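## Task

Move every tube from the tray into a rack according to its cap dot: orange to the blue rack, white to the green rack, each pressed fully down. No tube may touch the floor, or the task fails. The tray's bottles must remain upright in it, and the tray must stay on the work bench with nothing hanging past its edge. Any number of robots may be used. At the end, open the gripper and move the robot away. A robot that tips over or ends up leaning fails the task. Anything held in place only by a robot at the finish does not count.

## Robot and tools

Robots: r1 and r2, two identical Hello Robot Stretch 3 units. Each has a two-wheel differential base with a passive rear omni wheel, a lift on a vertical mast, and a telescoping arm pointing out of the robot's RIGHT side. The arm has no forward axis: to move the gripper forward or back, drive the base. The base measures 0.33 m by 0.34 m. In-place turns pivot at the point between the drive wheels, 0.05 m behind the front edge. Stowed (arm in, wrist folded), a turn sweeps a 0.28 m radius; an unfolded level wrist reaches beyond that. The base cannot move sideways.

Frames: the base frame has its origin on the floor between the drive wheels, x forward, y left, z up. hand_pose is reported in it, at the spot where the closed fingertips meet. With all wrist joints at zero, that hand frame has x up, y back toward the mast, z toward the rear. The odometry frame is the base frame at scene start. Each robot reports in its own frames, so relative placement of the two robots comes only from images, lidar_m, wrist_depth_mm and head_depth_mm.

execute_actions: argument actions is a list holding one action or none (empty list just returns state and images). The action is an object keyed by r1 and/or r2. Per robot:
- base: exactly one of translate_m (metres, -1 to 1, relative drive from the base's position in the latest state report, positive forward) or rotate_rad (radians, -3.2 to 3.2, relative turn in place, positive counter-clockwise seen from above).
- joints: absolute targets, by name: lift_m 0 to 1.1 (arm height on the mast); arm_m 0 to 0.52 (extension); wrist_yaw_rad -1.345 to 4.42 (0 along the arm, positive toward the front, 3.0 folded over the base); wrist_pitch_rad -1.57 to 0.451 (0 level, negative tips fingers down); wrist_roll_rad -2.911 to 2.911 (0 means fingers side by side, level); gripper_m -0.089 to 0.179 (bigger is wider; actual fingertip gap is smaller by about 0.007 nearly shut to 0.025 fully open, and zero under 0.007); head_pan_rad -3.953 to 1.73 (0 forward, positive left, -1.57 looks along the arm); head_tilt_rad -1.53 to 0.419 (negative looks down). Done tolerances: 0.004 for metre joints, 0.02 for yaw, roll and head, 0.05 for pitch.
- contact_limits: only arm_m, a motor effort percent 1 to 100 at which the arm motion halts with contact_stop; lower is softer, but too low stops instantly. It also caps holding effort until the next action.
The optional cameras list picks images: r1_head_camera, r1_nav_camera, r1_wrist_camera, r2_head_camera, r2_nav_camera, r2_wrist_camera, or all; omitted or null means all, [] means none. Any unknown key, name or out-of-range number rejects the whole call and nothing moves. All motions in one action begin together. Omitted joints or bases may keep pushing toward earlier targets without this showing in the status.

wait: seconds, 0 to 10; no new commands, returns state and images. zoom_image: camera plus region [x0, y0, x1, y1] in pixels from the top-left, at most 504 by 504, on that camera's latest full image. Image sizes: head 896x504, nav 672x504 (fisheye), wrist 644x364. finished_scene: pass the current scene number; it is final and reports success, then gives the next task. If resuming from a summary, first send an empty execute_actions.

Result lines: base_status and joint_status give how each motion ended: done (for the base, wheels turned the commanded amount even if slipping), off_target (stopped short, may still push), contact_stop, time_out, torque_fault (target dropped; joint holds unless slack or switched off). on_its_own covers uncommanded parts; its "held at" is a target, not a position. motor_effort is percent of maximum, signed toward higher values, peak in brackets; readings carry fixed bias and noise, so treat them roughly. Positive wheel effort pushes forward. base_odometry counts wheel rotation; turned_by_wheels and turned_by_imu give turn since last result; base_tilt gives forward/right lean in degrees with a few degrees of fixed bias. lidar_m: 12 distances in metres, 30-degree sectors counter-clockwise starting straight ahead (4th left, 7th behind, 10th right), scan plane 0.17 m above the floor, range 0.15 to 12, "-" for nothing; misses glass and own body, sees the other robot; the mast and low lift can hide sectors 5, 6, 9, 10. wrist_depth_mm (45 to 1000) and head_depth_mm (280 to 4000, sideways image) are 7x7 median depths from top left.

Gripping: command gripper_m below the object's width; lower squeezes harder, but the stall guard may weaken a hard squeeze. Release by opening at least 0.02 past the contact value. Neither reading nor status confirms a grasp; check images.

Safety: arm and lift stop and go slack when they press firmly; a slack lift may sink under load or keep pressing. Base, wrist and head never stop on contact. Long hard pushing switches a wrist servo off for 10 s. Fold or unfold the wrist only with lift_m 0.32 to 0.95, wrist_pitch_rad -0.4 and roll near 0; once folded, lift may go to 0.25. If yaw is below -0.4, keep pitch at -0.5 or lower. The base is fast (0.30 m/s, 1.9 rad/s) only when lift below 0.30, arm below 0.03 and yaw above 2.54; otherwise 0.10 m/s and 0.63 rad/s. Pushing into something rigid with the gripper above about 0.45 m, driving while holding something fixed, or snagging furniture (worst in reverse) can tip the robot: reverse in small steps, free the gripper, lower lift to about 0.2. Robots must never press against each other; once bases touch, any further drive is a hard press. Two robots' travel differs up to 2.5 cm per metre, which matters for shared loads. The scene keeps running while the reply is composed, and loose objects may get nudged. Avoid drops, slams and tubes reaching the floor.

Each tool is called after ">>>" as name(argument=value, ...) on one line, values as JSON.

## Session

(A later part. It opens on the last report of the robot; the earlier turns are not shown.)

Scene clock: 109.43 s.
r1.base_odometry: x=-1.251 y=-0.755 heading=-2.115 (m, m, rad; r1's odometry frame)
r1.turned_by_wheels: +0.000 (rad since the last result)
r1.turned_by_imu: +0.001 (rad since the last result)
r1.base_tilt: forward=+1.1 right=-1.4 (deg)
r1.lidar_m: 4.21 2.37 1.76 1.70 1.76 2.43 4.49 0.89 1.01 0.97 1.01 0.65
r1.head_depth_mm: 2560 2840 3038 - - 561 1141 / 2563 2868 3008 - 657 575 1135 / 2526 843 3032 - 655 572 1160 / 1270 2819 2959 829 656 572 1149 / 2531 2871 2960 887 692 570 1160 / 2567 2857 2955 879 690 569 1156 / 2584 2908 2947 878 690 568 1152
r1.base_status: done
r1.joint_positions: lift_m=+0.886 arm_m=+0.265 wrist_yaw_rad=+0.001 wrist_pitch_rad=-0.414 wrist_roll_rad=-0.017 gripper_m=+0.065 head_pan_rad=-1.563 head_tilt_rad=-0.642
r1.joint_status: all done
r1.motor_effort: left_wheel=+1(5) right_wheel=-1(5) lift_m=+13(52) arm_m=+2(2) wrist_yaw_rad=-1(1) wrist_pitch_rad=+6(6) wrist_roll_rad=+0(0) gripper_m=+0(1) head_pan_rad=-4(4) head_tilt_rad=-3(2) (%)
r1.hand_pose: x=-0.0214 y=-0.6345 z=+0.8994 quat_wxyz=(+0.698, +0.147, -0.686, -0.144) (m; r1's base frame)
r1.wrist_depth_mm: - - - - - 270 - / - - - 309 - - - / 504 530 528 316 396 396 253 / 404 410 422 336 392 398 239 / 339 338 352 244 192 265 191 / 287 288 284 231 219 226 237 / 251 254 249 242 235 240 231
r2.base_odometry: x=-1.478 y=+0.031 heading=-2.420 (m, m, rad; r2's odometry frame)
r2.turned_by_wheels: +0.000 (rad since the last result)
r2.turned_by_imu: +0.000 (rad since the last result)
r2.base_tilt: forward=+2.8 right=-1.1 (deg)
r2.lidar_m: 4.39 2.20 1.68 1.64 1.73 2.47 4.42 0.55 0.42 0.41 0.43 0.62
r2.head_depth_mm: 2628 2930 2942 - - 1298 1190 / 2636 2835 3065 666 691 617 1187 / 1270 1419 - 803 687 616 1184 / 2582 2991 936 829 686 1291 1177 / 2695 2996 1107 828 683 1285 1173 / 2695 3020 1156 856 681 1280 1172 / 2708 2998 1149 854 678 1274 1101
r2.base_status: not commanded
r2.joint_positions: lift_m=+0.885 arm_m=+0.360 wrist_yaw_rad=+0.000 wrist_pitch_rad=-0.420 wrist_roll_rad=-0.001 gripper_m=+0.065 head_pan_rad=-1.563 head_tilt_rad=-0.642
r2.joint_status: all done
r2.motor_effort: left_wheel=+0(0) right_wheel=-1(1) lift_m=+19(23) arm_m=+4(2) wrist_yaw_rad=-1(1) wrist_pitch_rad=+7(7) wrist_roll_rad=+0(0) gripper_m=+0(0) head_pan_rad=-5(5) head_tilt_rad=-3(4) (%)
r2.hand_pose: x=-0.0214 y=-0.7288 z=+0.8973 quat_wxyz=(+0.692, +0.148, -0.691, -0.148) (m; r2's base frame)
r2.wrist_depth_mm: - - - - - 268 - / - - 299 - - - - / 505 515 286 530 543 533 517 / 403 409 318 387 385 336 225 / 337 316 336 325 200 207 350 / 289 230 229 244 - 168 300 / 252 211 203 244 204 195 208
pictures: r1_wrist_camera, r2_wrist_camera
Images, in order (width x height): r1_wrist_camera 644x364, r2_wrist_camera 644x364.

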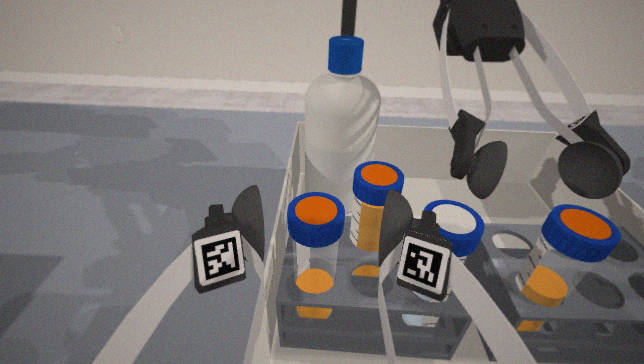

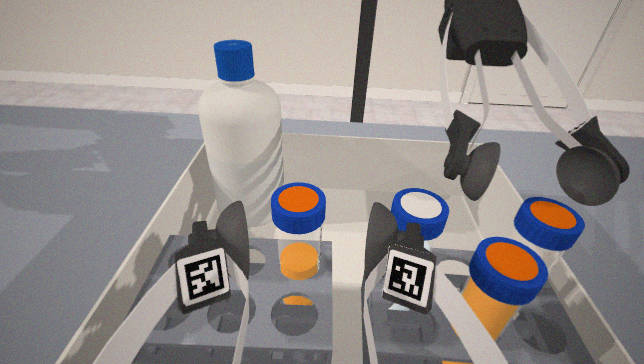

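>>> execute_actions(actions=[{"r1":{"joints":{"arm_m":0.272,"lift_m":0.88}},"r2":{"base":{"translate_m":0.006},"joints":{"arm_m":0.38}}}], cameras=[])

>>> execute_actions(actions=[{"r1":{"joints":{"gripper_m":0.01}},"r2":{"joints":{"gripper_m":0.01}}}], cameras=["r1_wrist_camera","r2_wrist_camera"])

>>> execute_actions(actions=[{"r1":{"joints":{"lift_m":1.0}},"r2":{"joints":{"lift_m":1.01}}}], cameras=["r1_wrist_camera","r2_wrist_camera","r1_head_camera","r2_head_camera"])

Scene clock: 117.70 s.
r1.base_odometry: x=-1.251 y=-0.755 heading=-2.115 (m, m, rad; r1's odometry frame)
r1.turned_by_wheels: +0.000 (rad since the last result)
r1.turned_by_imu: +0.001 (rad since the last result)
r1.base_tilt: forward=+1.1 right=-1.3 (deg)
r1.lidar_m: 4.20 2.38 1.77 1.70 1.77 2.42 4.48 0.89 1.01 0.97 1.01 0.65
r1.head_depth_mm: 2582 2831 3000 938 - 547 1140 / 2580 2761 809 - 659 574 1139 / 2507 852 3057 - 656 573 1159 / 1281 2823 2945 831 655 571 1159 / 2580 2850 2992 881 694 569 1154 / 2569 2872 2956 880 692 568 1157 / 2576 2921 2925 879 688 568 1153
r1.base_status: not commanded
r1.joint_positions: lift_m=+0.881 arm_m=+0.272 wrist_yaw_rad=+0.001 wrist_pitch_rad=-0.414 wrist_roll_rad=-0.017 gripper_m=+0.065 head_pan_rad=-1.563 head_tilt_rad=-0.642
r1.joint_status: all done
r1.motor_effort: left_wheel=+1(1) right_wheel=-1(1) lift_m=+13(23) arm_m=+2(1) wrist_yaw_rad=-1(1) wrist_pitch_rad=+6(6) wrist_roll_rad=+0(0) gripper_m=+0(0) head_pan_rad=-3(4) head_tilt_rad=-4(3) (%)
r1.hand_pose: x=-0.0214 y=-0.6415 z=+0.8944 quat_wxyz=(+0.698, +0.147, -0.686, -0.144) (m; r1's base frame)
r1.wrist_depth_mm: - - - - - 242 - / - - - 299 - - - / 501 514 511 305 396 385 359 / 401 402 411 330 400 190 215 / 331 337 348 221 186 259 183 / 286 285 280 227 211 224 231 / 248 250 245 236 222 224 218
r2.base_odometry: x=-1.483 y=+0.027 heading=-2.419 (m, m, rad; r2's odometry frame)
r2.turned_by_wheels: +0.000 (rad since the last result)
r2.turned_by_imu: +0.000 (rad since the last result)
r2.base_tilt: forward=+2.9 right=-1.1 (deg)
r2.lidar_m: 4.38 2.21 1.68 1.64 1.73 2.48 4.39 0.55 0.42 0.41 0.43 0.62
r2.head_depth_mm: 2599 2915 2934 - - 1301 1189 / 2638 2797 - 674 692 617 1187 / 1278 1162 - 814 688 617 1181 / 2573 2959 949 832 687 1290 1181 / 2652 2990 1109 827 683 1283 1176 / 2699 3009 1158 855 680 1280 1170 / 2694 3037 1150 853 678 1304 1117
r2.base_status: done
r2.joint_positions: lift_m=+0.885 arm_m=+0.380 wrist_yaw_rad=+0.000 wrist_pitch_rad=-0.420 wrist_roll_rad=-0.001 gripper_m=+0.065 head_pan_rad=-1.563 head_tilt_rad=-0.642
r2.joint_status: all done
r2.motor_effort: left_wheel=+1(5) right_wheel=+0(4) lift_m=+19(19) arm_m=+4(4) wrist_yaw_rad=-1(1) wrist_pitch_rad=+7(7) wrist_roll_rad=+0(0) gripper_m=+0(0) head_pan_rad=-5(5) head_tilt_rad=-5(4) (%)
r2.hand_pose: x=-0.0214 y=-0.7488 z=+0.8973 quat_wxyz=(+0.692, +0.148, -0.691, -0.148) (m; r2's base frame)
r2.wrist_depth_mm: - - - - - 256 - / - - - - - 257 - / 510 513 267 532 - 532 534 / 400 405 296 375 372 221 210 / 336 328 324 192 189 296 195 / 289 236 237 224 - 232 220 / 251 211 205 226 209 161 198
pictures: none
No camera images: the call's "cameras" was empty. Leave "cameras" out to get every camera's image.

Scene clock: 118.73 s.
r1.base_odometry: x=-1.251 y=-0.755 heading=-2.115 (m, m, rad; r1's odometry frame)
r1.turned_by_wheels: +0.000 (rad since the last result)
r1.turned_by_imu: +0.000 (rad since the last result)
r1.base_tilt: forward=+1.1 right=-1.4 (deg)
r1.lidar_m: 4.21 2.37 1.77 1.70 1.77 2.42 4.48 0.89 1.01 0.97 1.01 0.65
r1.head_depth_mm: 2579 2868 3003 935 - 548 1143 / 2556 2785 808 - 658 575 1142 / 2535 855 3106 - 657 572 1161 / 1274 2801 3001 849 656 571 1156 / 2525 2849 2959 880 691 571 1156 / 2582 2902 2966 881 690 567 1157 / 2567 2870 2926 880 689 567 1155
r1.base_status: not commanded
r1.joint_positions: lift_m=+0.881 arm_m=+0.272 wrist_yaw_rad=+0.001 wrist_pitch_rad=-0.414 wrist_roll_rad=-0.017 gripper_m=+0.010 head_pan_rad=-1.563 head_tilt_rad=-0.642
r1.joint_status: all done
r1.motor_effort: left_wheel=+1(1) right_wheel=-1(1) lift_m=+14(13) arm_m=+2(2) wrist_yaw_rad=-1(1) wrist_pitch_rad=+7(6) wrist_roll_rad=+0(0) gripper_m=-5(81) head_pan_rad=-4(4) head_tilt_rad=-4(3) (%)
r1.hand_pose: x=-0.0214 y=-0.6415 z=+0.8944 quat_wxyz=(+0.698, +0.147, -0.686, -0.144) (m; r1's base frame)
r1.wrist_depth_mm: - - - - - 244 - / - - - 299 - 253 - / 505 504 510 306 393 376 378 / 398 407 410 334 396 386 188 / 331 332 337 178 197 261 183 / 283 288 279 222 206 226 230 / 246 250 245 231 227 225 219
r2.base_odometry: x=-1.483 y=+0.027 heading=-2.419 (m, m, rad; r2's odometry frame)
r2.turned_by_wheels: +0.000 (rad since the last result)
r2.turned_by_imu: +0.000 (rad since the last result)
r2.base_tilt: forward=+2.9 right=-1.1 (deg)
r2.lidar_m: 4.40 2.20 1.68 1.64 1.73 2.48 4.41 0.55 0.42 0.41 0.43 0.62
r2.head_depth_mm: 2615 2922 2924 - - 1300 1192 / 2631 2795 - 675 691 618 1186 / 1277 1161 - 815 688 616 1179 / 2572 2957 939 833 687 1282 1180 / 2689 2993 1110 828 682 1282 1177 / 2706 3013 1154 858 679 1274 1167 / 2697 3049 1147 852 678 1300 1119
r2.base_status: not commanded
r2.joint_positions: lift_m=+0.885 arm_m=+0.380 wrist_yaw_rad=+0.000 wrist_pitch_rad=-0.420 wrist_roll_rad=-0.001 gripper_m=+0.010 head_pan_rad=-1.563 head_tilt_rad=-0.642
r2.joint_status: all done
r2.motor_effort: left_wheel=+1(0) right_wheel=-1(0) lift_m=+19(19) arm_m=+4(4) wrist_yaw_rad=+0(1) wrist_pitch_rad=+7(7) wrist_roll_rad=+0(0) gripper_m=-5(79) head_pan_rad=-5(5) head_tilt_rad=-4(5) (%)
r2.hand_pose: x=-0.0214 y=-0.7489 z=+0.8975 quat_wxyz=(+0.692, +0.148, -0.691, -0.147) (m; r2's base frame)
r2.wrist_depth_mm: - - - - - 255 - / - - - - - 256 - / 504 516 268 528 - 507 - / 406 408 298 374 370 347 203 / 333 334 321 186 190 300 187 / 289 235 236 217 212 236 232 / 250 196 205 227 206 165 198
pictures: r1_wrist_camera, r2_wrist_camera
Images, in order (width x height): r1_wrist_camera 644x364, r2_wrist_camera 644x364.

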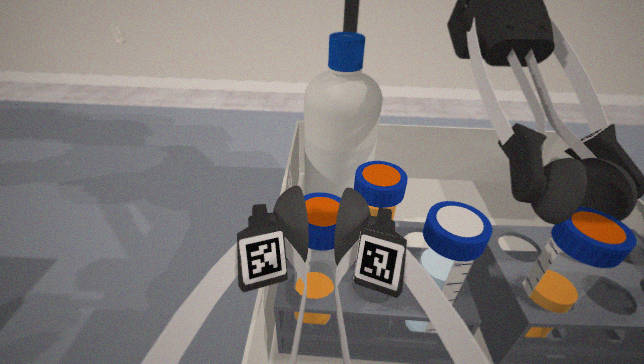

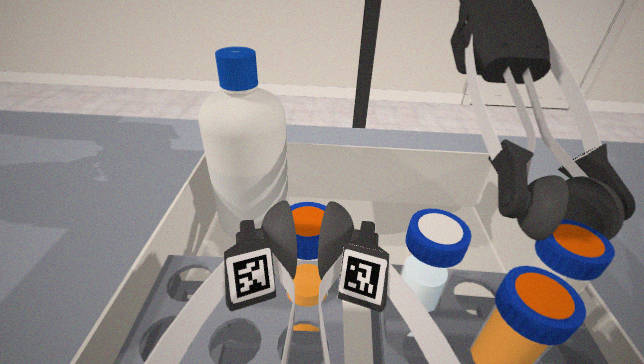

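Scene clock: 120.70 s.
r1.base_odometry: x=-1.251 y=-0.755 heading=-2.115 (m, m, rad; r1's odometry frame)
r1.turned_by_wheels: +0.000 (rad since the last result)
r1.turned_by_imu: +0.000 (rad since the last result)
r1.base_tilt: forward=+1.1 right=-1.4 (deg)
r1.lidar_m: 4.21 2.38 1.76 1.70 1.77 2.43 4.49 0.89 1.01 0.97 1.01 0.64
r1.head_depth_mm: 2564 2730 1119 792 642 576 1137 / 2472 - 939 790 658 574 1145 / 801 - - 785 655 571 1161 / 1330 2816 2990 817 655 570 1160 / 2552 2844 2984 881 691 570 1155 / 2561 2878 2938 879 691 568 1152 / 2574 2892 2932 876 689 567 1153
r1.base_status: not commanded
r1.joint_positions: lift_m=+0.999 arm_m=+0.272 wrist_yaw_rad=+0.001 wrist_pitch_rad=-0.417 wrist_roll_rad=-0.017 gripper_m=+0.010 head_pan_rad=-1.563 head_tilt_rad=-0.642
r1.joint_status: all done
r1.motor_effort: left_wheel=+1(1) right_wheel=-1(1) lift_m=+61(64) arm_m=+2(2) wrist_yaw_rad=-1(1) wrist_pitch_rad=+8(8) wrist_roll_rad=+0(0) gripper_m=-4(4) head_pan_rad=-4(4) head_tilt_rad=-3(2) (%)
r1.hand_pose: x=-0.0214 y=-0.6412 z=+1.0121 quat_wxyz=(+0.698, +0.148, -0.686, -0.145) (m; r1's base frame)
r1.wrist_depth_mm: - - - - - 240 - / - - - - - - - / - - - - - - 215 / 591 608 613 372 616 570 183 / 484 495 493 182 471 462 177 / 416 423 411 282 423 421 431 / 366 369 371 309 266 316 333
r2.base_odometry: x=-1.483 y=+0.027 heading=-2.419 (m, m, rad; r2's odometry frame)
r2.turned_by_wheels: +0.000 (rad since the last result)
r2.turned_by_imu: +0.000 (rad since the last result)
r2.base_tilt: forward=+2.9 right=-1.1 (deg)
r2.lidar_m: 4.40 2.20 1.68 1.64 1.73 2.48 4.41 0.55 0.42 0.41 0.43 0.62
r2.head_depth_mm: 2605 - 1144 878 696 620 1187 / 2544 2998 1034 681 693 618 1184 / 1191 - 1359 823 688 616 1187 / 2652 2998 945 852 686 1287 1177 / 2675 3002 1106 826 684 1280 1178 / 2690 3030 1155 856 680 1277 1169 / 2719 3038 1149 853 677 1303 1122
r2.base_status: not commanded
r2.joint_positions: lift_m=+1.010 arm_m=+0.380 wrist_yaw_rad=+0.000 wrist_pitch_rad=-0.420 wrist_roll_rad=-0.001 gripper_m=+0.010 head_pan_rad=-1.563 head_tilt_rad=-0.642
r2.joint_status: all done
r2.motor_effort: left_wheel=+1(0) right_wheel=+0(0) lift_m=+26(28) arm_m=+4(4) wrist_yaw_rad=-1(1) wrist_pitch_rad=+6(6) wrist_roll_rad=+0(0) gripper_m=-4(4) head_pan_rad=-4(5) head_tilt_rad=-4(4) (%)
r2.hand_pose: x=-0.0214 y=-0.7489 z=+1.0221 quat_wxyz=(+0.692, +0.148, -0.691, -0.147) (m; r2's base frame)
r2.wrist_depth_mm: - - - - - 263 - / - - - - - 255 - / - - - - - - - / 597 609 606 - - 597 211 / 496 509 490 188 522 497 198 / 427 430 427 310 441 440 445 / 374 382 351 374 313 330 396
pictures: r1_head_camera (sideways: a quarter turn clockwise sets it upright), r1_wrist_camera, r2_head_camera (sideways: a quarter turn clockwise sets it upright), r2_wrist_camera
Images, in order (width x height): r1_head_camera 896x504, r1_wrist_camera 644x364, r2_head_camera 896x504, r2_wrist_camera 644x364.

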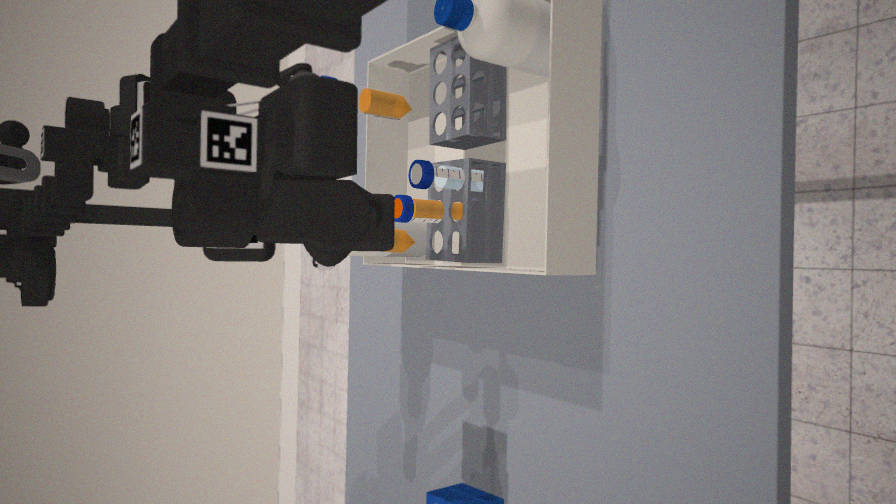

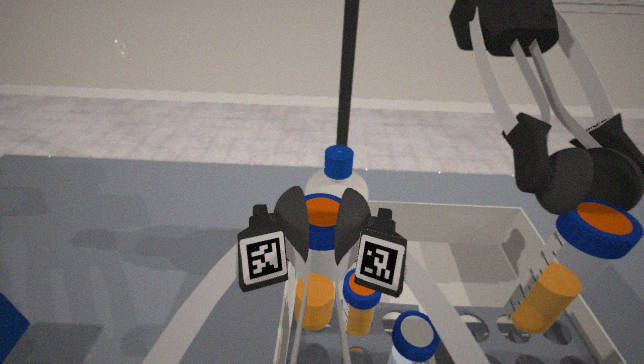

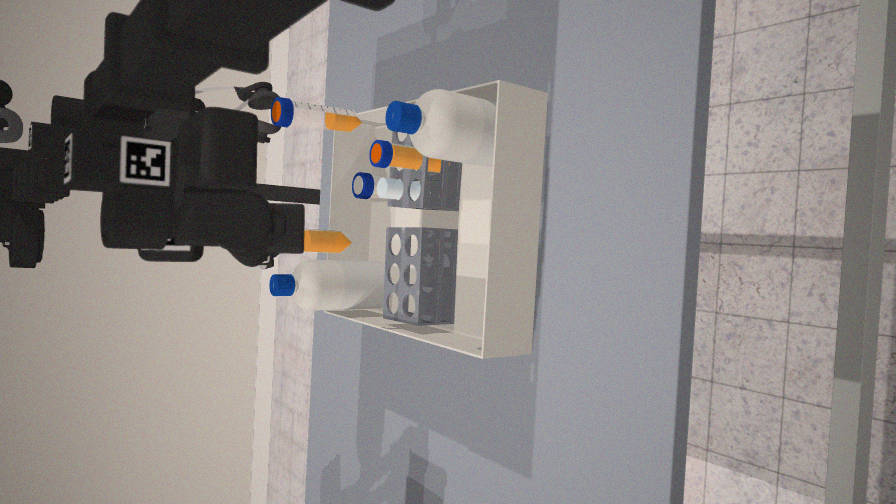

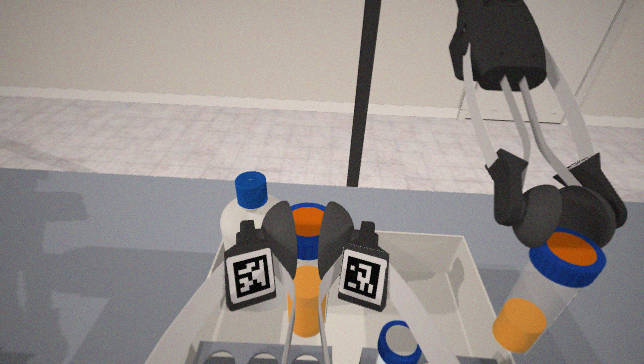

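>>> execute_actions(actions=[{"r1":{"base":{"translate_m":0.41}},"r2":{"base":{"translate_m":-0.38},"joints":{"lift_m":1.05}}}], cameras=["r1_wrist_camera","r1_head_camera","r2_head_camera"])

Scene clock: 140.30 s.
r1.base_odometry: x=-1.463 y=-1.105 heading=-2.115 (m, m, rad; r1's odometry frame)
r1.turned_by_wheels: +0.000 (rad since the last result)
r1.turned_by_imu: +0.004 (rad since the last result)
r1.base_tilt: forward=+1.1 right=-1.5 (deg)
r1.lidar_m: 3.81 2.39 1.73 1.70 1.76 2.42 1.27 1.28 1.01 0.98 0.36 3.95
r1.head_depth_mm: 2517 2771 864 895 700 576 1137 / 689 - 1063 895 699 574 1162 / 1274 - - 875 697 571 1162 / 2568 2810 2960 850 696 570 1158 / 2551 2829 2991 884 693 570 1162 / 2550 2879 2952 921 690 567 705 / 2568 2915 2931 2137 1675 567 1158
r1.base_status: done
r1.joint_positions: lift_m=+0.999 arm_m=+0.272 wrist_yaw_rad=+0.001 wrist_pitch_rad=-0.417 wrist_roll_rad=-0.017 gripper_m=+0.010 head_pan_rad=-1.563 head_tilt_rad=-0.642
r1.joint_status: not commanded
r1.motor_effort: left_wheel=+0(4) right_wheel=-1(2) lift_m=+61(61) arm_m=+2(2) wrist_yaw_rad=-1(1) wrist_pitch_rad=+8(8) wrist_roll_rad=+0(0) gripper_m=-4(4) head_pan_rad=-4(3) head_tilt_rad=-3(3) (%)
r1.hand_pose: x=-0.0214 y=-0.6412 z=+1.0121 quat_wxyz=(+0.698, +0.148, -0.686, -0.145) (m; r1's base frame)
r1.wrist_depth_mm: - - - - - - 196 / - - - - - - - / - - - - - - - / - - 610 630 615 620 631 / - - 498 180 506 522 449 / - - 412 406 420 439 414 / - 375 370 310 359 376 373
r2.base_odometry: x=-1.198 y=+0.278 heading=-2.419 (m, m, rad; r2's odometry frame)
r2.turned_by_wheels: +0.000 (rad since the last result)
r2.turned_by_imu: +0.000 (rad since the last result)
r2.base_tilt: forward=+2.9 right=-1.0 (deg)
r2.lidar_m: 4.76 2.24 1.70 1.66 1.75 2.51 4.02 0.51 0.40 0.39 0.41 0.58
r2.head_depth_mm: - 2921 2916 880 694 604 1163 / 823 799 1078 838 692 601 1183 / - 3064 1583 836 687 599 1183 / 2615 2912 2842 864 686 612 1180 / 2645 2981 1164 862 683 611 1175 / 2659 2967 1157 825 681 608 1170 / 2689 2995 1144 674 677 605 1172
r2.base_status: done
r2.joint_positions: lift_m=+1.050 arm_m=+0.380 wrist_yaw_rad=+0.000 wrist_pitch_rad=-0.420 wrist_roll_rad=-0.001 gripper_m=+0.010 head_pan_rad=-1.563 head_tilt_rad=-0.642
r2.joint_status: all done
r2.motor_effort: left_wheel=+1(3) right_wheel=+0(5) lift_m=+26(30) arm_m=+5(5) wrist_yaw_rad=-1(1) wrist_pitch_rad=+7(7) wrist_roll_rad=+0(0) gripper_m=-4(4) head_pan_rad=-5(4) head_tilt_rad=-5(4) (%)
r2.hand_pose: x=-0.0214 y=-0.7489 z=+1.0621 quat_wxyz=(+0.692, +0.148, -0.691, -0.147) (m; r2's base frame)
r2.wrist_depth_mm: - - - - - 296 221 / - - - - - 281 - / - - - - - 310 - / - - - - - - - / 553 559 573 187 582 567 235 / 465 456 491 339 497 488 203 / 412 395 419 419 425 432 197
pictures: r1_head_camera (sideways: a quarter turn clockwise sets it upright), r1_wrist_camera, r2_head_camera (sideways: a quarter turn clockwise sets it upright)
Images, in order (width x height): r1_head_camera 896x504, r1_wrist_camera 644x364, r2_head_camera 896x504.

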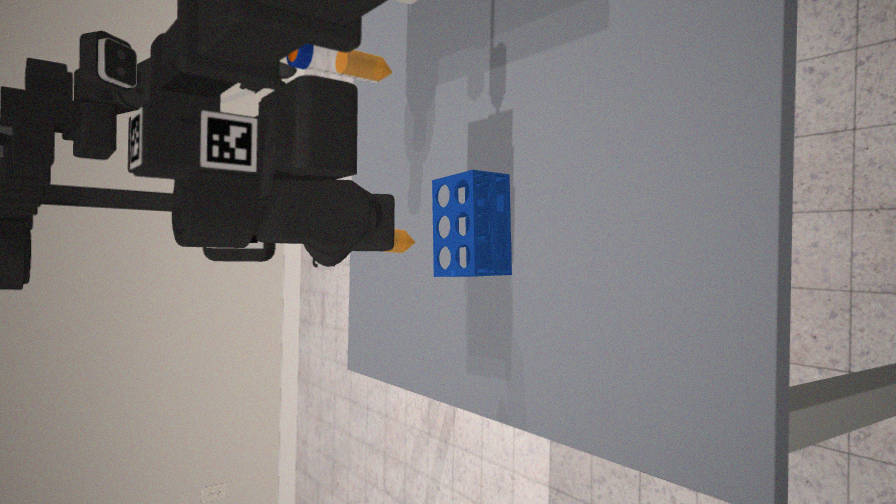

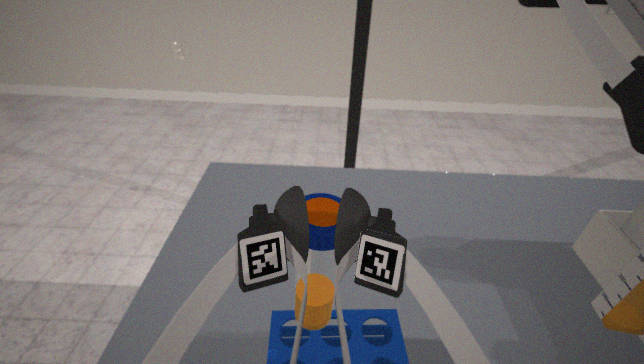

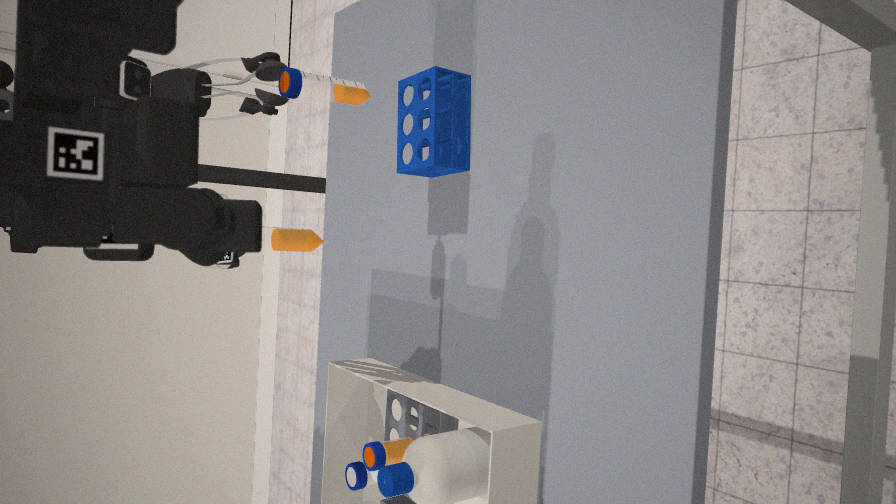

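>>> execute_actions(actions=[])

Scene clock: 153.73 s.
r1.base_odometry: x=-1.463 y=-1.105 heading=-2.115 (m, m, rad; r1's odometry frame)
r1.turned_by_wheels: +0.000 (rad since the last result)
r1.turned_by_imu: +0.001 (rad since the last result)
r1.base_tilt: forward=+1.1 right=-1.4 (deg)
r1.lidar_m: 3.80 2.40 1.73 1.70 1.77 2.43 1.27 1.28 1.01 0.97 0.36 3.97
r1.head_depth_mm: 2500 2736 868 897 701 576 1145 / 692 - 1064 895 698 573 1167 / 1269 - - 871 696 572 1165 / 2555 2814 2954 856 693 570 1155 / 2581 2897 2968 882 691 570 1156 / 2567 2904 2974 916 689 569 708 / 2573 2847 2937 2161 1680 568 1149
r1.base_status: done
r1.joint_positions: lift_m=+0.999 arm_m=+0.272 wrist_yaw_rad=+0.001 wrist_pitch_rad=-0.417 wrist_roll_rad=-0.017 gripper_m=+0.010 head_pan_rad=-1.563 head_tilt_rad=-0.642
r1.joint_status: not commanded
r1.motor_effort: left_wheel=+0(4) right_wheel=-1(2) lift_m=+61(61) arm_m=+2(2) wrist_yaw_rad=-1(1) wrist_pitch_rad=+8(8) wrist_roll_rad=+0(0) gripper_m=-4(4) head_pan_rad=-4(3) head_tilt_rad=-3(3) (%)
r1.hand_pose: x=-0.0214 y=-0.6412 z=+1.0121 quat_wxyz=(+0.698, +0.148, -0.686, -0.145) (m; r1's base frame)
r1.wrist_depth_mm: - - - - - - 196 / - - - - - - - / - - - - - - - / - - 599 610 618 636 632 / - - 501 180 509 514 445 / - - 415 407 418 431 418 / - 377 367 311 357 381 371
r2.base_odometry: x=-1.198 y=+0.278 heading=-2.419 (m, m, rad; r2's odometry frame)
r2.turned_by_wheels: +0.000 (rad since the last result)
r2.turned_by_imu: +0.000 (rad since the last result)
r2.base_tilt: forward=+2.9 right=-1.1 (deg)
r2.lidar_m: 4.78 2.23 1.70 1.66 1.75 2.51 4.02 0.51 0.40 0.39 0.41 0.58
r2.head_depth_mm: - 2933 2926 880 694 604 1165 / 824 801 1081 834 691 601 1184 / - 3034 1571 839 689 599 1186 / 2585 2915 2860 867 687 613 1180 / 2661 2981 1162 863 682 611 1175 / 2664 2986 1155 826 679 608 1171 / 2693 3003 1151 674 678 606 1163
r2.base_status: done
r2.joint_positions: lift_m=+1.050 arm_m=+0.380 wrist_yaw_rad=+0.000 wrist_pitch_rad=-0.420 wrist_roll_rad=-0.001 gripper_m=+0.010 head_pan_rad=-1.563 head_tilt_rad=-0.642
r2.joint_status: all done
r2.motor_effort: left_wheel=+1(3) right_wheel=+0(5) lift_m=+26(30) arm_m=+4(5) wrist_yaw_rad=-1(1) wrist_pitch_rad=+7(7) wrist_roll_rad=+0(0) gripper_m=-4(4) head_pan_rad=-5(4) head_tilt_rad=-4(4) (%)
r2.hand_pose: x=-0.0214 y=-0.7489 z=+1.0621 quat_wxyz=(+0.692, +0.148, -0.691, -0.147) (m; r2's base frame)
r2.wrist_depth_mm: - - - - - 293 220 / - - - - - 283 - / - - - - - 312 - / - - - - - - - / 552 552 576 187 584 575 235 / 457 449 491 339 495 483 202 / 407 403 422 419 427 435 197
pictures: r1_head_camera (sideways: a quarter turn clockwise sets it upright), r1_nav_camera (sideways: a quarter turn counterclockwise sets it upright), r1_wrist_camera, r2_head_camera (sideways: a quarter turn clockwise sets it upright), r2_nav_camera (sideways: a quarter turn counterclockwise sets it upright), r2_wrist_camera
Images, in order (width x height): r1_head_camera 896x504, r1_nav_camera 672x504, r1_wrist_camera 644x364, r2_head_camera 896x504, r2_nav_camera 672x504, r2_wrist_camera 644x364.

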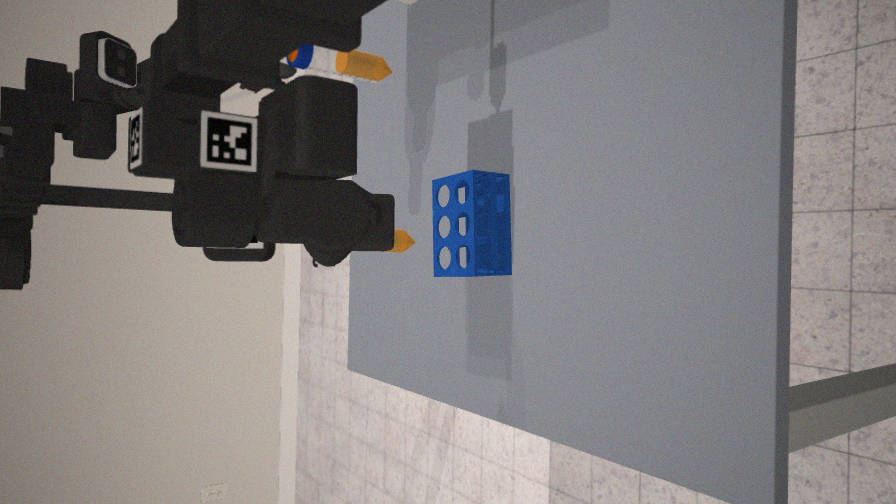

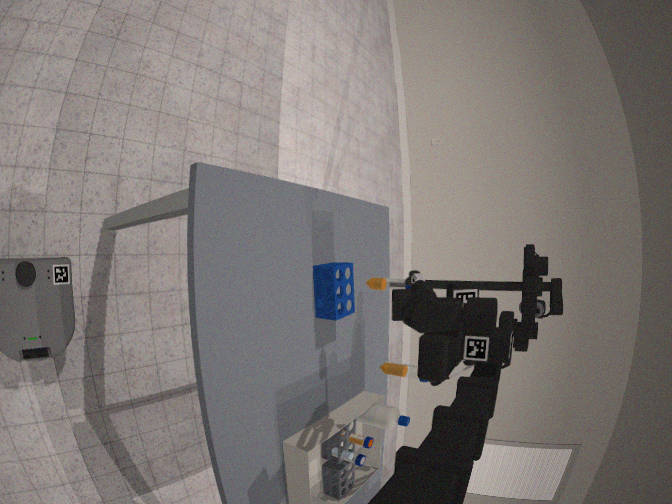

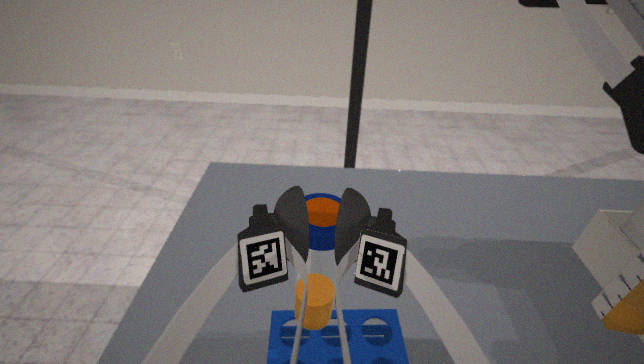

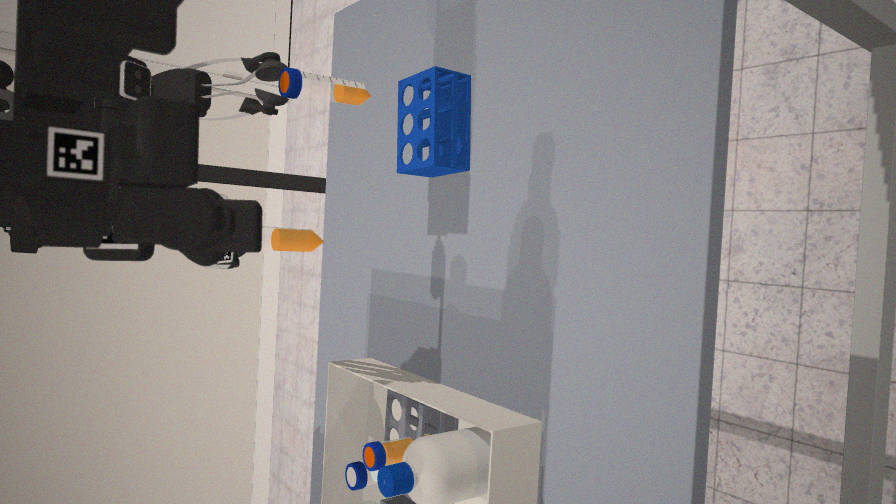

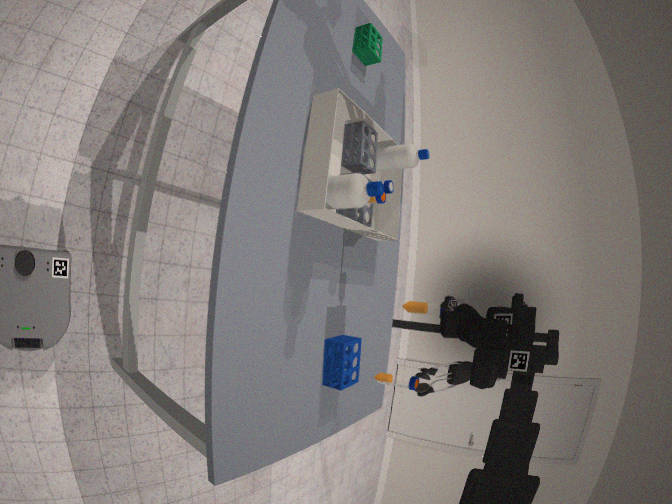

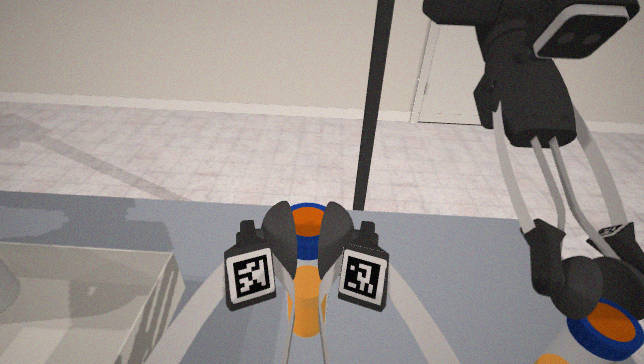

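>>> execute_actions(actions=[{"r1":{"base":{"translate_m":0.017},"joints":{"arm_m":0.258,"lift_m":0.945}},"r2":{"joints":{"arm_m":0.15}}}], cameras=["r1_head_camera","r2_head_camera"])

>>> zoom_image(camera="r1_head_camera", region=[360,150,560,300])

>>> zoom_image(camera="r2_head_camera", region=[300,40,500,190])

Scene clock: 164.70 s.
r1.base_odometry: x=-1.471 y=-1.120 heading=-2.115 (m, m, rad; r1's odometry frame)
r1.turned_by_wheels: +0.000 (rad since the last result)
r1.turned_by_imu: +0.001 (rad since the last result)
r1.base_tilt: forward=+1.1 right=-1.4 (deg)
r1.lidar_m: 3.78 2.41 1.73 1.70 1.76 2.43 1.29 1.30 1.01 0.97 0.35 3.93
r1.head_depth_mm: 2561 2874 - - 701 576 1142 / 883 2725 - 864 700 575 1169 / 1252 2818 - 792 698 574 1162 / 2569 2820 3102 837 696 571 1159 / 2570 2883 2984 883 693 570 1156 / 2571 2846 2950 1984 688 569 676 / 2540 2846 2940 2129 1677 598 1152
r1.base_status: done
r1.joint_positions: lift_m=+0.946 arm_m=+0.258 wrist_yaw_rad=+0.001 wrist_pitch_rad=-0.417 wrist_roll_rad=-0.017 gripper_m=+0.010 head_pan_rad=-1.563 head_tilt_rad=-0.642
r1.joint_status: all done
r1.motor_effort: left_wheel=+1(3) right_wheel=+0(4) lift_m=+14(57) arm_m=-4(5) wrist_yaw_rad=+0(0) wrist_pitch_rad=+8(7) wrist_roll_rad=+0(0) gripper_m=-4(4) head_pan_rad=-4(4) head_tilt_rad=-3(3) (%)
r1.hand_pose: x=-0.0214 y=-0.6278 z=+0.9588 quat_wxyz=(+0.698, +0.148, -0.686, -0.145) (m; r1's base frame)
r1.wrist_depth_mm: - - - - - - - / - - - - - - - / - - - - - - - / - - 521 521 526 536 548 / - - 423 180 438 433 429 / - 368 349 287 360 373 373 / - 318 316 267 262 323 325
r2.base_odometry: x=-1.198 y=+0.278 heading=-2.419 (m, m, rad; r2's odometry frame)
r2.turned_by_wheels: +0.000 (rad since the last result)
r2.turned_by_imu: +0.000 (rad since the last result)
r2.base_tilt: forward=+2.9 right=-1.0 (deg)
r2.lidar_m: 4.77 2.24 1.70 1.67 1.75 2.50 4.04 0.51 0.40 0.39 0.41 0.58
r2.head_depth_mm: - - - 882 694 604 1165 / 1204 - - 834 695 602 1186 / 1201 - - 836 689 600 1178 / 2618 2971 3001 836 685 612 1179 / 2665 2957 1166 862 683 611 1175 / 2669 3010 1161 827 679 607 1174 / 2690 3022 1151 676 679 607 1171
r2.base_status: not commanded
r2.joint_positions: lift_m=+1.050 arm_m=+0.150 wrist_yaw_rad=+0.000 wrist_pitch_rad=-0.420 wrist_roll_rad=-0.001 gripper_m=+0.010 head_pan_rad=-1.563 head_tilt_rad=-0.642
r2.joint_status: all done
r2.motor_effort: left_wheel=+1(1) right_wheel=+0(1) lift_m=+26(27) arm_m=-4(6) wrist_yaw_rad=+0(1) wrist_pitch_rad=+6(7) wrist_roll_rad=+0(0) gripper_m=-4(4) head_pan_rad=-4(5) head_tilt_rad=-4(5) (%)
r2.hand_pose: x=-0.0214 y=-0.5194 z=+1.0621 quat_wxyz=(+0.692, +0.148, -0.691, -0.147) (m; r2's base frame)
r2.wrist_depth_mm: - - - - 526 - - / - - - - - - - / 769 - - - - - - / 571 639 653 688 698 - - / 488 474 565 187 506 587 - / 307 456 493 343 473 495 - / 314 358 421 423 433 434 447
pictures: r1_head_camera (sideways: a quarter turn clockwise sets it upright), r2_head_camera (sideways: a quarter turn clockwise sets it upright)
Images, in order (width x height): r1_head_camera 896x504, r2_head_camera 896x504.

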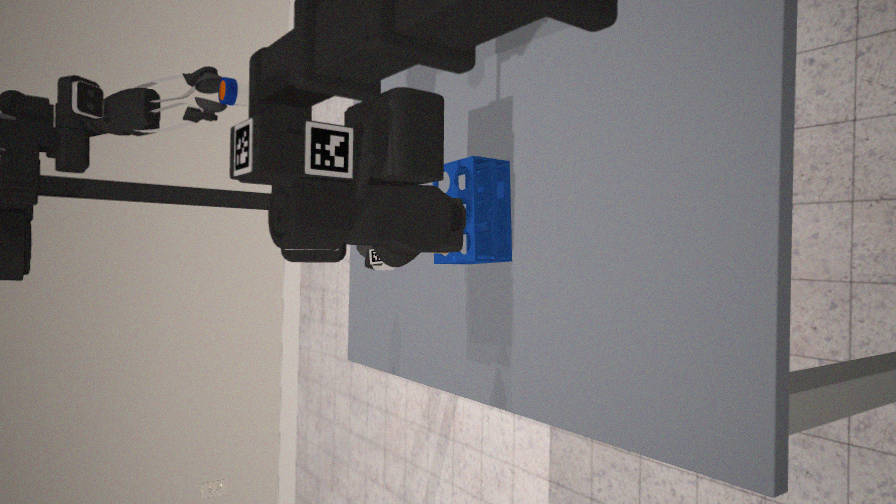

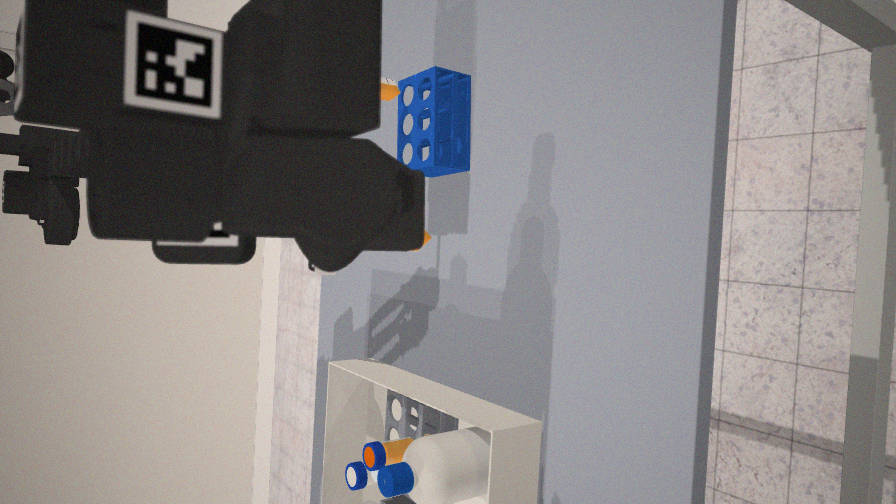

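Region (360, 150, 560, 300) of r1_head_camera's 896x504 image, scaled by 2.520, with more detail than that image has; it fills the top 378 rows of this view, and the rest is white.

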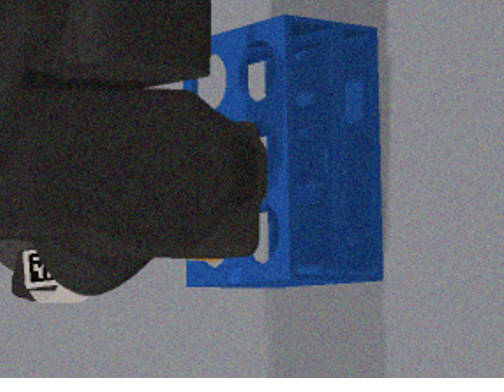

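Region (300, 40, 500, 190) of r2_head_camera's 896x504 image, scaled by 2.520, with more detail than that image has; it fills the top 378 rows of this view, and the rest is white.

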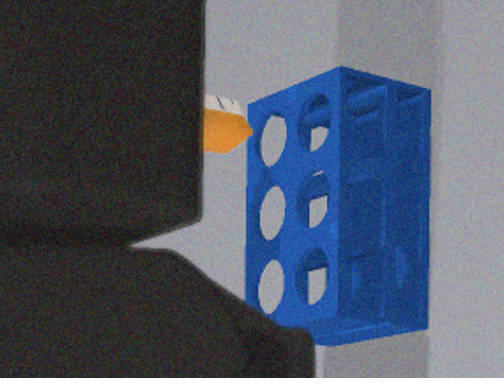

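>>> execute_actions(actions=[{"r1":{"joints":{"lift_m":0.92}}}], cameras=["r1_wrist_camera","r2_head_camera"])

>>> zoom_image(camera="r2_head_camera", region=[300,40,500,190])

Scene clock: 170.17 s.
r1.base_odometry: x=-1.471 y=-1.120 heading=-2.115 (m, m, rad; r1's odometry frame)
r1.turned_by_wheels: +0.000 (rad since the last result)
r1.turned_by_imu: +0.001 (rad since the last result)
r1.base_tilt: forward=+1.1 right=-1.4 (deg)
r1.lidar_m: 3.78 2.40 1.73 1.70 1.76 2.44 1.29 1.29 1.01 0.97 0.35 3.93
r1.head_depth_mm: 2568 2879 3034 - 682 574 1145 / 883 2741 1090 827 699 574 1166 / 1254 2800 3073 788 696 572 1157 / 2553 2866 3099 850 693 571 1158 / 2554 2876 2980 885 693 569 1158 / 2561 2888 2910 1985 693 569 678 / 2582 2904 2936 2139 1676 598 1149
r1.base_status: not commanded
r1.joint_positions: lift_m=+0.921 arm_m=+0.258 wrist_yaw_rad=+0.001 wrist_pitch_rad=-0.417 wrist_roll_rad=-0.017 gripper_m=+0.010 head_pan_rad=-1.563 head_tilt_rad=-0.642
r1.joint_status: all done
r1.motor_effort: left_wheel=+1(1) right_wheel=+0(0) lift_m=+14(14) arm_m=-4(4) wrist_yaw_rad=+0(1) wrist_pitch_rad=+8(8) wrist_roll_rad=+0(0) gripper_m=-4(4) head_pan_rad=-4(4) head_tilt_rad=-3(3) (%)
r1.hand_pose: x=-0.0214 y=-0.6278 z=+0.9337 quat_wxyz=(+0.698, +0.148, -0.686, -0.145) (m; r1's base frame)
r1.wrist_depth_mm: - - - - - - - / - - - - - - - / - - - 606 - - - / - - 476 482 483 487 475 / - - 392 181 403 401 405 / - 333 326 261 284 339 347 / - 291 287 237 249 299 299
r2.base_odometry: x=-1.198 y=+0.278 heading=-2.419 (m, m, rad; r2's odometry frame)
r2.turned_by_wheels: +0.000 (rad since the last result)
r2.turned_by_imu: +0.000 (rad since the last result)
r2.base_tilt: forward=+2.9 right=-1.1 (deg)
r2.lidar_m: 4.78 2.23 1.70 1.66 1.75 2.51 4.04 0.51 0.40 0.39 0.41 0.58
r2.head_depth_mm: - - - 881 695 604 1164 / 1226 - - 836 691 602 1183 / 1221 - - 833 689 598 1181 / 2609 2936 3008 838 686 613 1181 / 2647 2971 1169 861 685 612 1177 / 2678 3010 1158 828 680 610 1172 / 2684 3000 1149 674 676 606 1165
r2.base_status: not commanded
r2.joint_positions: lift_m=+1.050 arm_m=+0.150 wrist_yaw_rad=+0.000 wrist_pitch_rad=-0.420 wrist_roll_rad=-0.001 gripper_m=+0.010 head_pan_rad=-1.563 head_tilt_rad=-0.642
r2.joint_status: not commanded
r2.motor_effort: left_wheel=+1(1) right_wheel=+0(1) lift_m=+26(26) arm_m=-4(4) wrist_yaw_rad=-1(1) wrist_pitch_rad=+7(7) wrist_roll_rad=+0(0) gripper_m=-4(4) head_pan_rad=-5(5) head_tilt_rad=-4(4) (%)
r2.hand_pose: x=-0.0214 y=-0.5194 z=+1.0621 quat_wxyz=(+0.692, +0.148, -0.691, -0.147) (m; r2's base frame)
r2.wrist_depth_mm: - - - - 539 - - / - - - - - - - / 785 - - - - - - / 568 646 637 722 676 - - / 495 474 565 187 510 592 - / 305 457 483 343 479 503 - / 311 362 419 417 435 439 456
pictures: r1_wrist_camera, r2_head_camera (sideways: a quarter turn clockwise sets it upright)
Images, in order (width x height): r1_wrist_camera 644x364, r2_head_camera 896x504.

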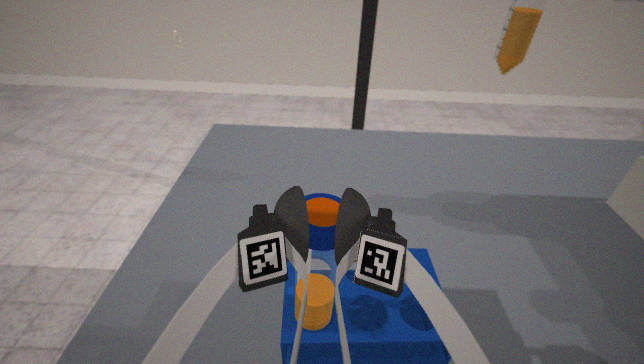

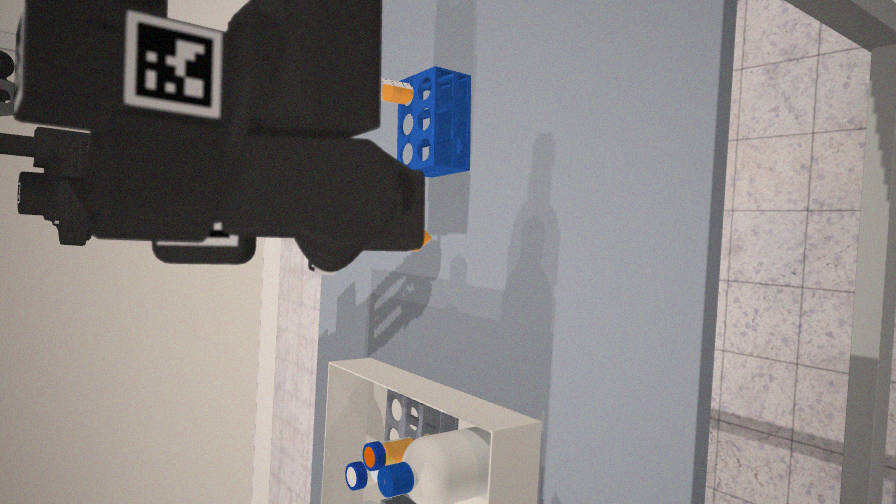

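Region (300, 40, 500, 190) of r2_head_camera's 896x504 image, scaled by 2.520, with more detail than that image has; it fills the top 378 rows of this view, and the rest is white.

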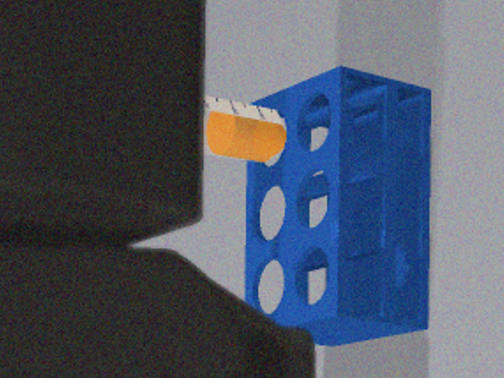

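In. Meanwhile r2 drives to the mid column with arm retracted.

>>> execute_actions(actions=[{"r1":{"joints":{"lift_m":0.873}},"r2":{"base":{"translate_m":-0.16},"joints":{"lift_m":1.0}}}], cameras=["r1_wrist_camera","r2_head_camera"])

Scene clock: 177.67 s.
r1.base_odometry: x=-1.471 y=-1.120 heading=-2.115 (m, m, rad; r1's odometry frame)
r1.turned_by_wheels: +0.000 (rad since the last result)
r1.turned_by_imu: +0.001 (rad since the last result)
r1.base_tilt: forward=+1.1 right=-1.4 (deg)
r1.lidar_m: 3.77 2.39 1.73 1.70 1.77 2.43 1.29 1.29 1.01 0.97 0.35 3.94
r1.head_depth_mm: 2574 2841 3035 980 - - 1143 / 2545 2873 3079 - 678 574 1161 / 2550 2822 3059 - 696 573 1157 / 925 1431 2827 887 694 571 1160 / 2545 2928 3000 880 692 569 1155 / 2549 2863 2934 1992 690 569 677 / 2584 2835 2931 2152 1674 598 1152
r1.base_status: not commanded
r1.joint_positions: lift_m=+0.874 arm_m=+0.258 wrist_yaw_rad=+0.001 wrist_pitch_rad=-0.400 wrist_roll_rad=-0.017 gripper_m=+0.010 head_pan_rad=-1.563 head_tilt_rad=-0.642
r1.joint_status: all done
r1.motor_effort: left_wheel=+1(1) right_wheel=+0(0) lift_m=+10(16) arm_m=-3(4) wrist_yaw_rad=-1(1) wrist_pitch_rad=+0(7) wrist_roll_rad=+0(0) gripper_m=-4(4) head_pan_rad=-3(3) head_tilt_rad=-3(3) (%)
r1.hand_pose: x=-0.0214 y=-0.6299 z=+0.8908 quat_wxyz=(+0.699, +0.142, -0.687, -0.139) (m; r1's base frame)
r1.wrist_depth_mm: - - - - - - - / - - - - - - - / - - 519 539 539 536 564 / - - 415 418 418 430 427 / - 331 341 176 312 350 351 / - 279 277 225 232 293 294 / 252 246 246 226 238 257 256
r2.base_odometry: x=-1.077 y=+0.384 heading=-2.419 (m, m, rad; r2's odometry frame)
r2.turned_by_wheels: +0.000 (rad since the last result)
r2.turned_by_imu: +0.000 (rad since the last result)
r2.base_tilt: forward=+2.9 right=-1.1 (deg)
r2.lidar_m: 4.93 2.24 1.71 1.67 1.76 2.52 3.87 4.10 0.39 0.38 0.40 0.57
r2.head_depth_mm: 2570 2788 - 1965 717 589 1190 / 2607 2777 - 798 692 600 832 / 2624 2829 - - 689 599 1184 / 1239 913 2844 804 687 598 1177 / 2556 2961 2845 863 683 595 1171 / 2649 2986 1158 856 680 607 1166 / 2664 3017 1151 853 678 605 1166
r2.base_status: done
r2.joint_positions: lift_m=+1.000 arm_m=+0.150 wrist_yaw_rad=+0.000 wrist_pitch_rad=-0.420 wrist_roll_rad=-0.001 gripper_m=+0.010 head_pan_rad=-1.563 head_tilt_rad=-0.642
r2.joint_status: all done
r2.motor_effort: left_wheel=+1(5) right_wheel=+0(3) lift_m=+19(25) arm_m=-4(4) wrist_yaw_rad=-1(1) wrist_pitch_rad=+7(7) wrist_roll_rad=+0(1) gripper_m=-5(4) head_pan_rad=-5(4) head_tilt_rad=-5(4) (%)
r2.hand_pose: x=-0.0214 y=-0.5194 z=+1.0125 quat_wxyz=(+0.692, +0.148, -0.691, -0.147) (m; r2's base frame)
r2.wrist_depth_mm: - - - 525 - - - / - - - - - - - / 732 747 768 - - - - / 561 572 614 596 625 - - / 449 493 511 187 523 - - / 417 423 431 314 434 - - / 368 371 370 367 379 393 -
pictures: r1_wrist_camera, r2_head_camera (sideways: a quarter turn clockwise sets it upright)
Images, in order (width x height): r1_wrist_camera 644x364, r2_head_camera 896x504.

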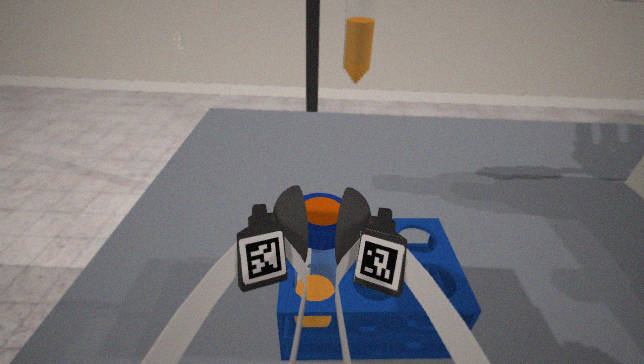

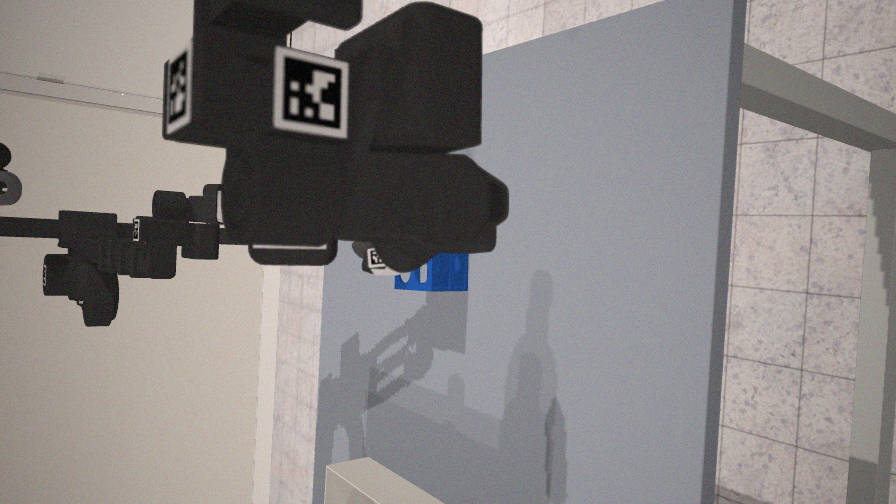

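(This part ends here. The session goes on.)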